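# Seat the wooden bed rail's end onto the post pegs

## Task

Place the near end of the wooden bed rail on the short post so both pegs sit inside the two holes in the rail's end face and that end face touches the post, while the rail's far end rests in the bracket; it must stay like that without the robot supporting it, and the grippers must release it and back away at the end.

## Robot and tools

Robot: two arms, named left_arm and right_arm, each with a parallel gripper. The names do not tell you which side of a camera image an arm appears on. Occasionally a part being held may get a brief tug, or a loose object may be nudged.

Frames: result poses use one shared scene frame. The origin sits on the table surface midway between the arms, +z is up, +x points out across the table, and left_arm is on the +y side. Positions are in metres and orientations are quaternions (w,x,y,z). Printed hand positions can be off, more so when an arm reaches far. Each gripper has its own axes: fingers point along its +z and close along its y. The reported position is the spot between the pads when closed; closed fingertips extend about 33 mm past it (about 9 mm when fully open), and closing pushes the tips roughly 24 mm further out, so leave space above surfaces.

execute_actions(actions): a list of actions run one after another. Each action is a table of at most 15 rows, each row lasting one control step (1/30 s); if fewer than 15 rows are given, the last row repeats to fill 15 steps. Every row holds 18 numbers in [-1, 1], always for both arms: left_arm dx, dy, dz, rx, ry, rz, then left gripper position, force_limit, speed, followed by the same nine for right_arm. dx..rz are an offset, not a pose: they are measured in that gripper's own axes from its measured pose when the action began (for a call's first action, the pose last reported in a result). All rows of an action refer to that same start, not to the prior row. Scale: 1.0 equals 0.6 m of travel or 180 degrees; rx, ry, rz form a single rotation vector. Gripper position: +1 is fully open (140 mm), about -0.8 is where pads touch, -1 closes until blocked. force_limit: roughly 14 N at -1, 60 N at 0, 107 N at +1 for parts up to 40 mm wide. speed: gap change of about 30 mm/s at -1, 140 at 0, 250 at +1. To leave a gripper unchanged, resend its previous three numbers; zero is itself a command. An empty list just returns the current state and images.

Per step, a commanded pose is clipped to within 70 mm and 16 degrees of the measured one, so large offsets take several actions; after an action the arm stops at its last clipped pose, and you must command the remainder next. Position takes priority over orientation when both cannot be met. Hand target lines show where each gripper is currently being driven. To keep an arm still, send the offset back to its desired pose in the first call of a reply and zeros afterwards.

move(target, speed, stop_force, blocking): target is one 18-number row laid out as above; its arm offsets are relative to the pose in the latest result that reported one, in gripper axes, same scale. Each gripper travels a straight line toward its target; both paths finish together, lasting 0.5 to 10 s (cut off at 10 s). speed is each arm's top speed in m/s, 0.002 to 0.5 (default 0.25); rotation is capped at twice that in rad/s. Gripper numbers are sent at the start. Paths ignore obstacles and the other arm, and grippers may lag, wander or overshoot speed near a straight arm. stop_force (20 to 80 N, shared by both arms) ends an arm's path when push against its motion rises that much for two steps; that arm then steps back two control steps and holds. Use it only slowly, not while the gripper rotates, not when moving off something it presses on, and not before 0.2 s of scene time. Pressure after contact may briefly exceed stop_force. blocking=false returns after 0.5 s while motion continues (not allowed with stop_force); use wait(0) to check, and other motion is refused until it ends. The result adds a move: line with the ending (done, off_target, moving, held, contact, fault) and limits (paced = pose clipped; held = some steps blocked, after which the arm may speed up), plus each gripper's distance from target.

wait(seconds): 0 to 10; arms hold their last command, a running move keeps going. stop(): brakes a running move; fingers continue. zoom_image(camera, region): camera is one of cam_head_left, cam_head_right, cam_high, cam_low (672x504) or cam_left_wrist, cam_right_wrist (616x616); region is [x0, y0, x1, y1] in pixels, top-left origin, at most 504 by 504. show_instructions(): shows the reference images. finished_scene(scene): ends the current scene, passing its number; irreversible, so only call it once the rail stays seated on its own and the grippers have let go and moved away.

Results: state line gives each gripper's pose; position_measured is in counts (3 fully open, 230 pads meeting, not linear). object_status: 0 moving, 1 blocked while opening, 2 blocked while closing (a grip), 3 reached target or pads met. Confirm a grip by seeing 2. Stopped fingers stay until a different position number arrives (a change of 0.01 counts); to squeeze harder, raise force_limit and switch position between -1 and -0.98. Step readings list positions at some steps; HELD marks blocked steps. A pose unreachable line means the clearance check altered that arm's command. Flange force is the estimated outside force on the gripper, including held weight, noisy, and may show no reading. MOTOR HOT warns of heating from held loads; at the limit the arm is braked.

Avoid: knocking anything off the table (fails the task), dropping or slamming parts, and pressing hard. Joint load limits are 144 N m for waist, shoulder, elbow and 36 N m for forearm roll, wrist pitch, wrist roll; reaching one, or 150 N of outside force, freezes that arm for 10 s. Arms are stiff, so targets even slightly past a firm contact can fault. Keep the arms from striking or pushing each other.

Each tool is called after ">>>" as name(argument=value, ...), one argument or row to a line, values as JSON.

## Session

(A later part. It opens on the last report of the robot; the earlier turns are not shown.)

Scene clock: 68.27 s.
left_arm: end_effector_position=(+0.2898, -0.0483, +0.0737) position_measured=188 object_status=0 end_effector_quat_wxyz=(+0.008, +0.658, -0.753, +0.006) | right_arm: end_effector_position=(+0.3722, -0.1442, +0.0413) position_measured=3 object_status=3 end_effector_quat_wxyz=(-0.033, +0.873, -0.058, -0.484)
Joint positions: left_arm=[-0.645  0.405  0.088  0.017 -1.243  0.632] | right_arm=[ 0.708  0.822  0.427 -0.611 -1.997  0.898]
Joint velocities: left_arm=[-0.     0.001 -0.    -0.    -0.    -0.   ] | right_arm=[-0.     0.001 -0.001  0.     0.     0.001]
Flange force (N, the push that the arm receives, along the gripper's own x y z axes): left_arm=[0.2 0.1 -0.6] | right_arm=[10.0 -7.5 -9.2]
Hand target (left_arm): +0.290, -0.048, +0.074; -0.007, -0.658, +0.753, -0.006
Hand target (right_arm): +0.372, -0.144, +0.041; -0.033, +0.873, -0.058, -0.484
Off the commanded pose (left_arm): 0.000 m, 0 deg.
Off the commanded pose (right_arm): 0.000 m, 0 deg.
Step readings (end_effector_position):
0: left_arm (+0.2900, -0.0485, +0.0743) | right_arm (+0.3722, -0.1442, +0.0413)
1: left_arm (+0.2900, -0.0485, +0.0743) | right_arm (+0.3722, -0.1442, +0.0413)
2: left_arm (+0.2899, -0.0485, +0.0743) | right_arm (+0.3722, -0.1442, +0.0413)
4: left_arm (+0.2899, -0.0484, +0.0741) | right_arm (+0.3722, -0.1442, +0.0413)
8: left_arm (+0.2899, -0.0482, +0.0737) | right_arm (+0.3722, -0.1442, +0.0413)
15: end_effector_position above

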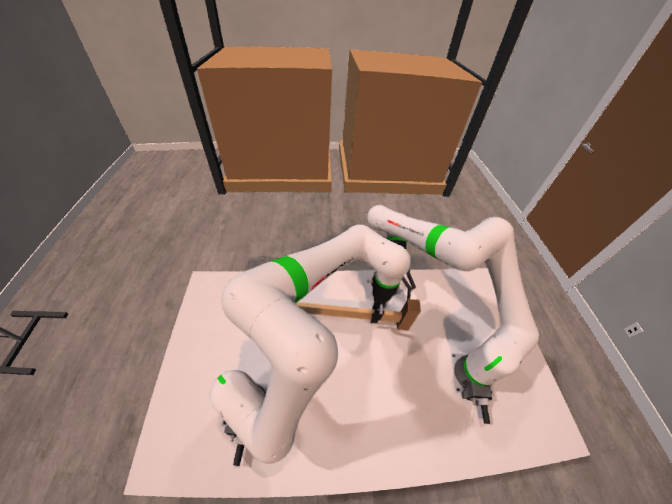

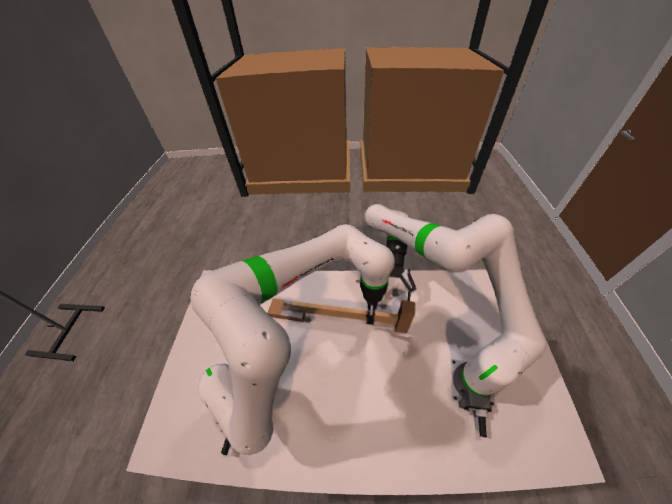

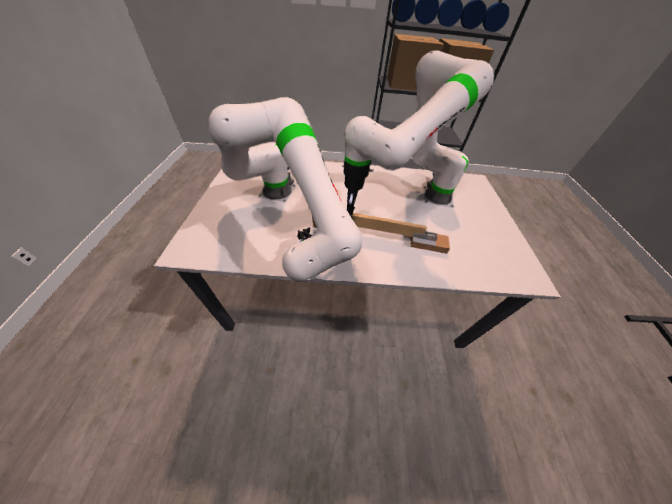

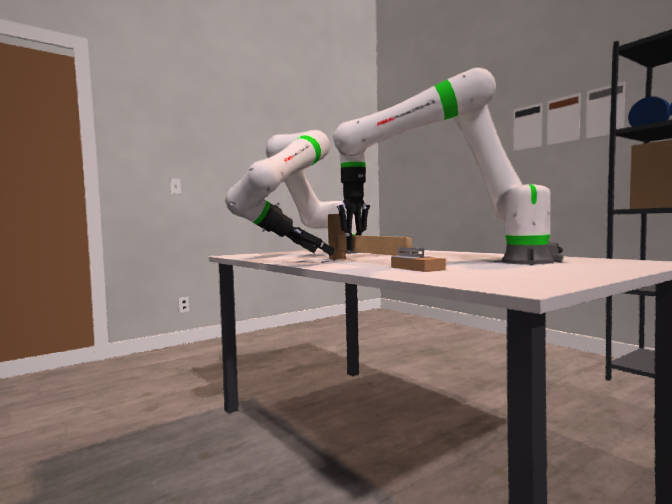

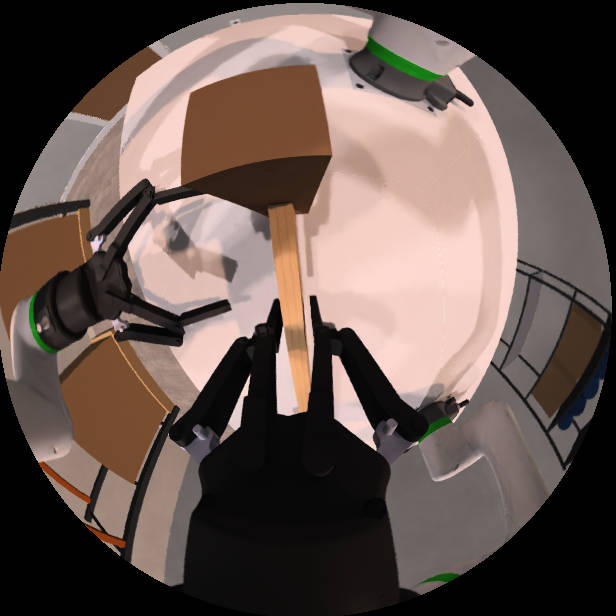

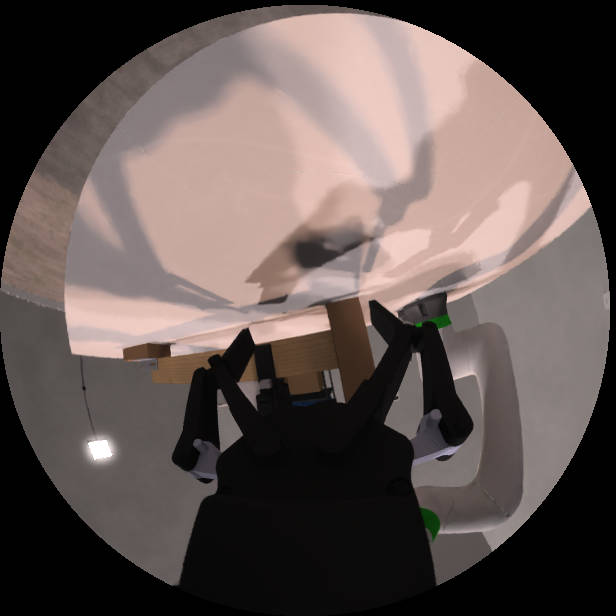

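>>> move(
  target=[-0.08, 0, -0.3, 0, 0, 0, -0.1, 0.2, 0, 0, 0.08, -0.2, 0, 0, 0, 1, 0, 0],
  speed=0.3,
)

Scene clock: 69.57 s.
left_arm: end_effector_position=(+0.2967, +0.0024, +0.2527) position_measured=141 object_status=3 end_effector_quat_wxyz=(+0.008, +0.658, -0.753, +0.006) | right_arm: end_effector_position=(+0.4667, -0.2053, +0.1047) position_measured=3 object_status=3 end_effector_quat_wxyz=(-0.033, +0.873, -0.059, -0.484)
Joint positions: left_arm=[-0.568  0.253  0.311  0.017 -1.619  0.561] | right_arm=[ 0.572  0.924  0.767 -0.591 -2.267  0.866]
Joint velocities: left_arm=[-0.     0.     0.001 -0.002 -0.     0.   ] | right_arm=[-0.     0.001  0.002 -0.    -0.002 -0.   ]
Flange force (N, the push that the arm receives, along the gripper's own x y z axes): left_arm=[-1.5 2.3 0.0] | right_arm=[8.7 -5.6 -14.9]
Hand target (left_arm): +0.297, +0.002, +0.253; -0.008, -0.658, +0.753, -0.006
Hand target (right_arm): +0.467, -0.205, +0.105; -0.033, +0.873, -0.059, -0.484
Off the commanded pose (left_arm): 0.000 m, 0 deg.
Off the commanded pose (right_arm): 0.000 m, 0 deg.
move: done

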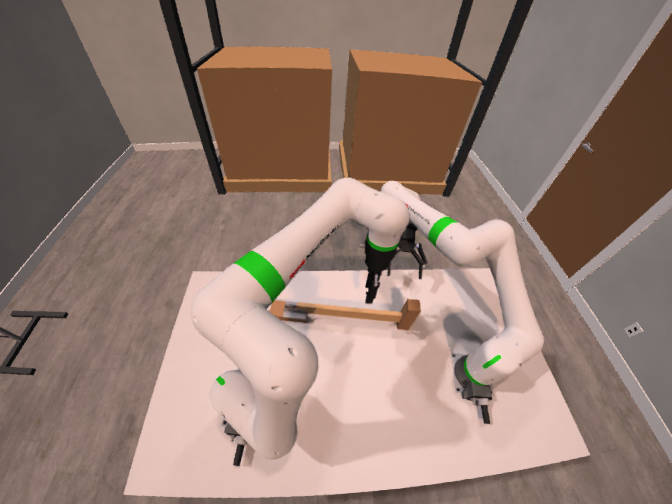

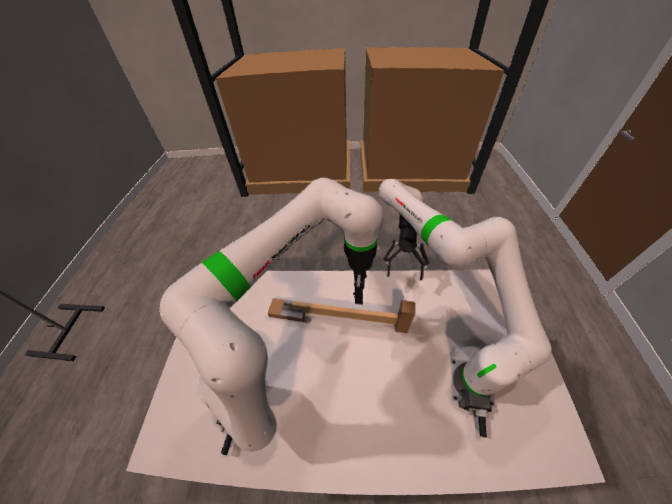

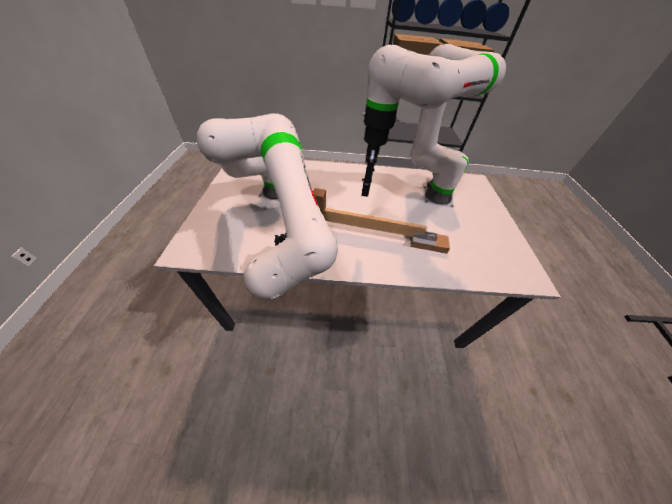

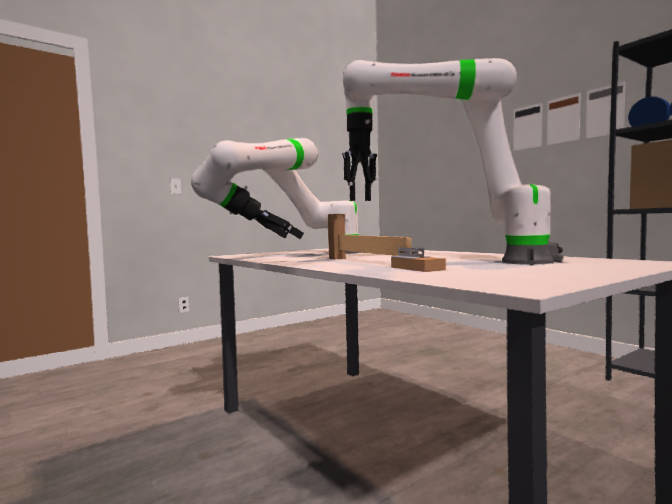

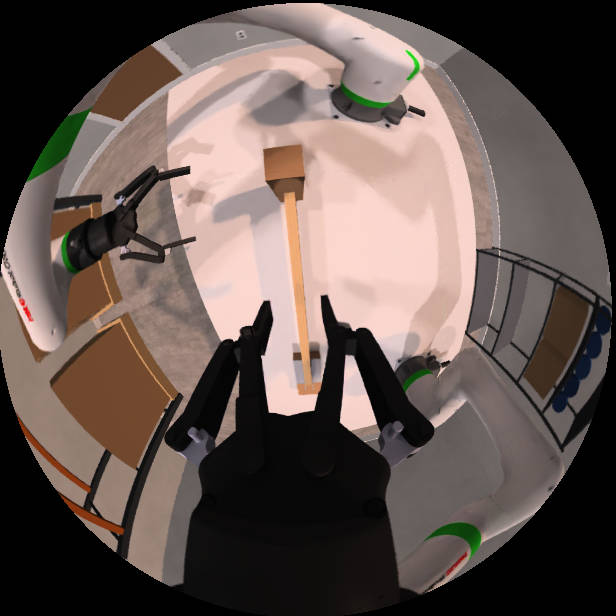

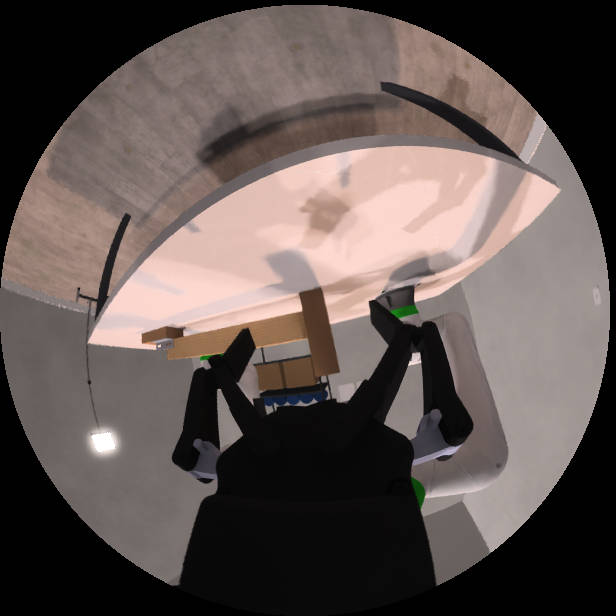

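>>> execute_actions(
  actions=[],
)

Scene clock: 69.77 s.
left_arm: end_effector_position=(+0.2967, +0.0024, +0.2527) position_measured=141 object_status=3 end_effector_quat_wxyz=(+0.008, +0.658, -0.753, +0.006) | right_arm: end_effector_position=(+0.4667, -0.2053, +0.1047) position_measured=3 object_status=3 end_effector_quat_wxyz=(-0.033, +0.873, -0.059, -0.484)
Joint positions: left_arm=[-0.568  0.253  0.311  0.017 -1.619  0.561] | right_arm=[ 0.572  0.924  0.767 -0.591 -2.267  0.866]
Joint velocities: left_arm=[-0.  0. -0. -0.  0.  0.] | right_arm=[ 0.     0.001 -0.001  0.001  0.    -0.002]
Flange force (N, the push that the arm receives, along the gripper's own x y z axes): left_arm=[-1.8 3.6 -0.6] | right_arm=[7.4 -5.6 -12.9]
Hand target (left_arm): +0.297, +0.002, +0.253; -0.008, -0.658, +0.753, -0.006
Hand target (right_arm): +0.467, -0.205, +0.105; -0.033, +0.873, -0.059, -0.484
Off the commanded pose (left_arm): 0.000 m, 0 deg.
Off the commanded pose (right_arm): 0.000 m, 0 deg.

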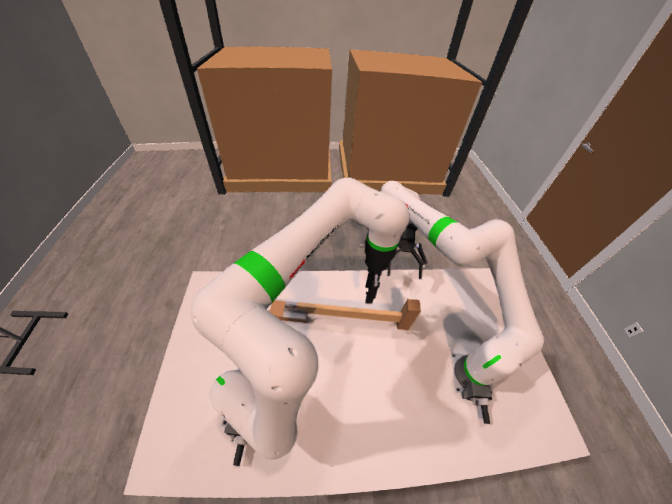

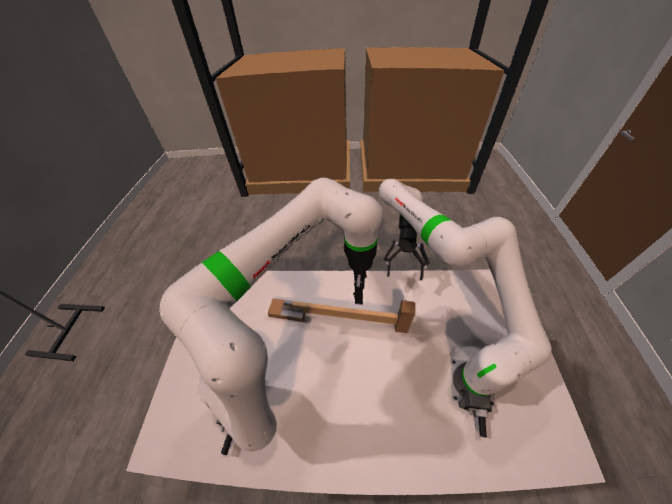

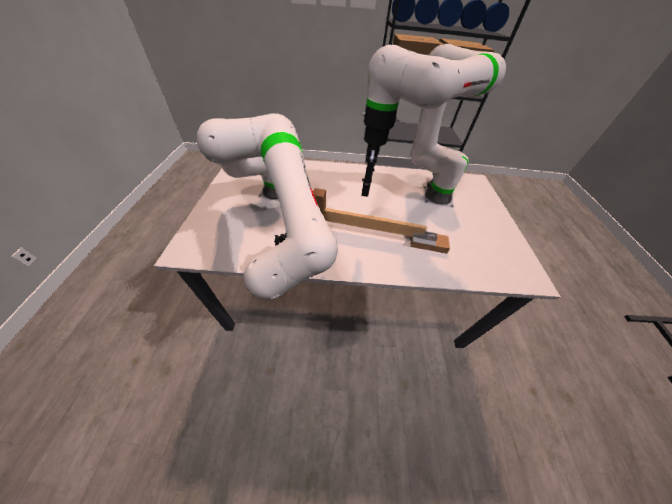

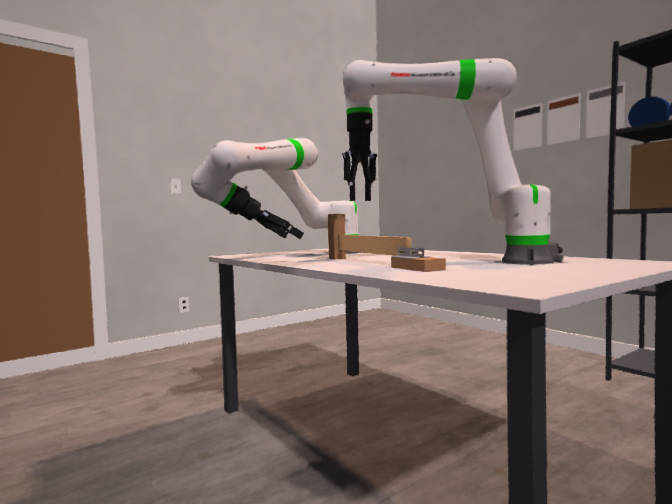

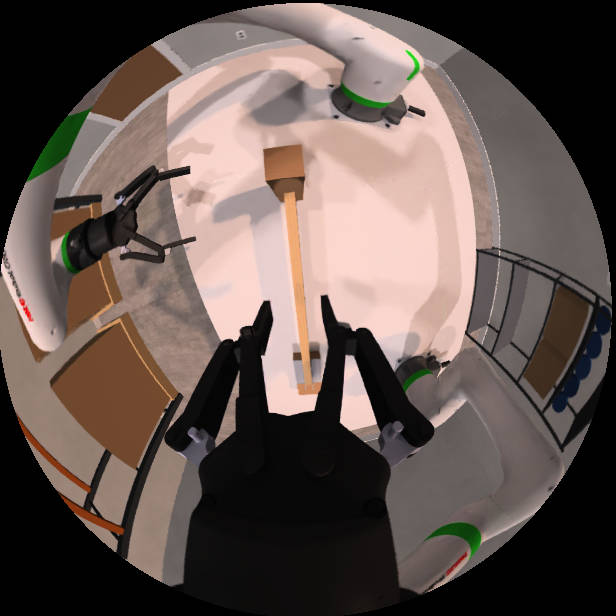

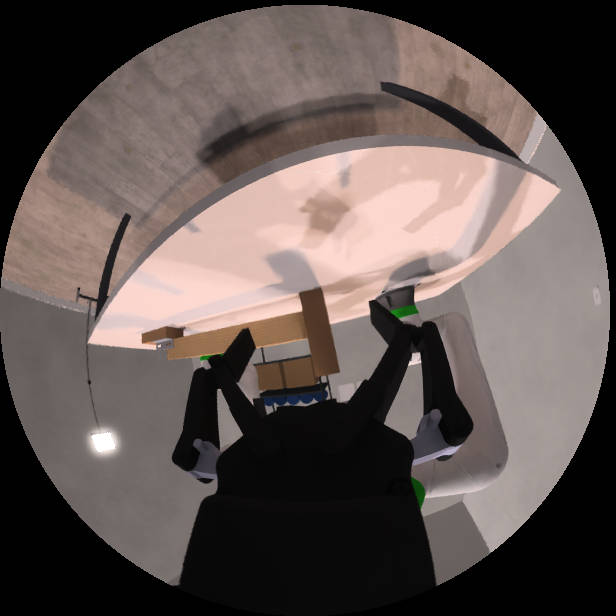

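>>> zoom_image(
  camera="cam_right_wrist",
  region=[240, 270, 360, 390],
)

>>> zoom_image(
  camera="cam_low",
  region=[320, 205, 455, 280],
)

Region (240, 270, 360, 390) of cam_right_wrist's 616x616 image, scaled by 4.200, with more detail than that image has.

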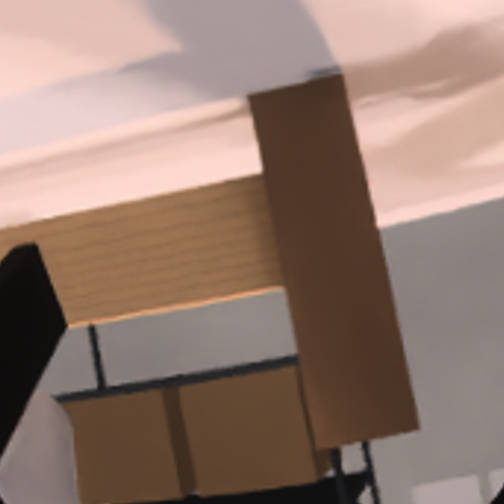

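Region (320, 205, 455, 280) of cam_low's 672x504 image, scaled by 3.733, with more detail than that image has.

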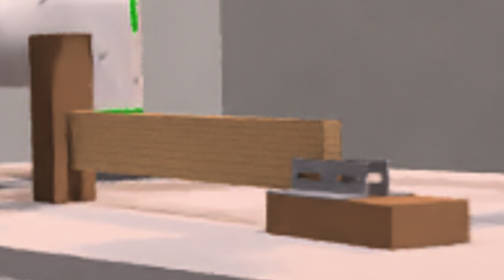

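>>> zoom_image(
  camera="cam_left_wrist",
  region=[255, 140, 325, 220],
)

Region (255, 140, 325, 220) of cam_left_wrist's 616x616 image, scaled by 6.300, with more detail than that image has; it fills the left 441 columns of this view, and the rest is white.

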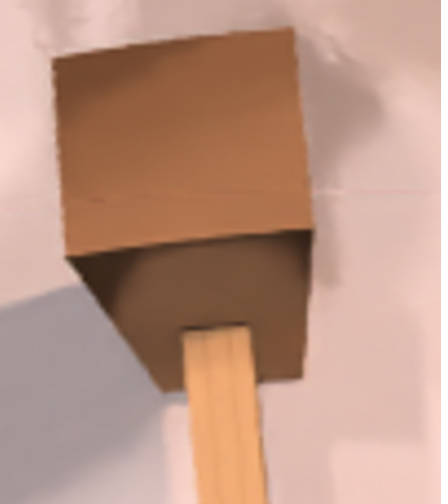

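The rail is seated against the post, its far end is in the bracket, and both arms are clear.

>>> finished_scene(
  scene=2,
)

The scene is finished: the task was done.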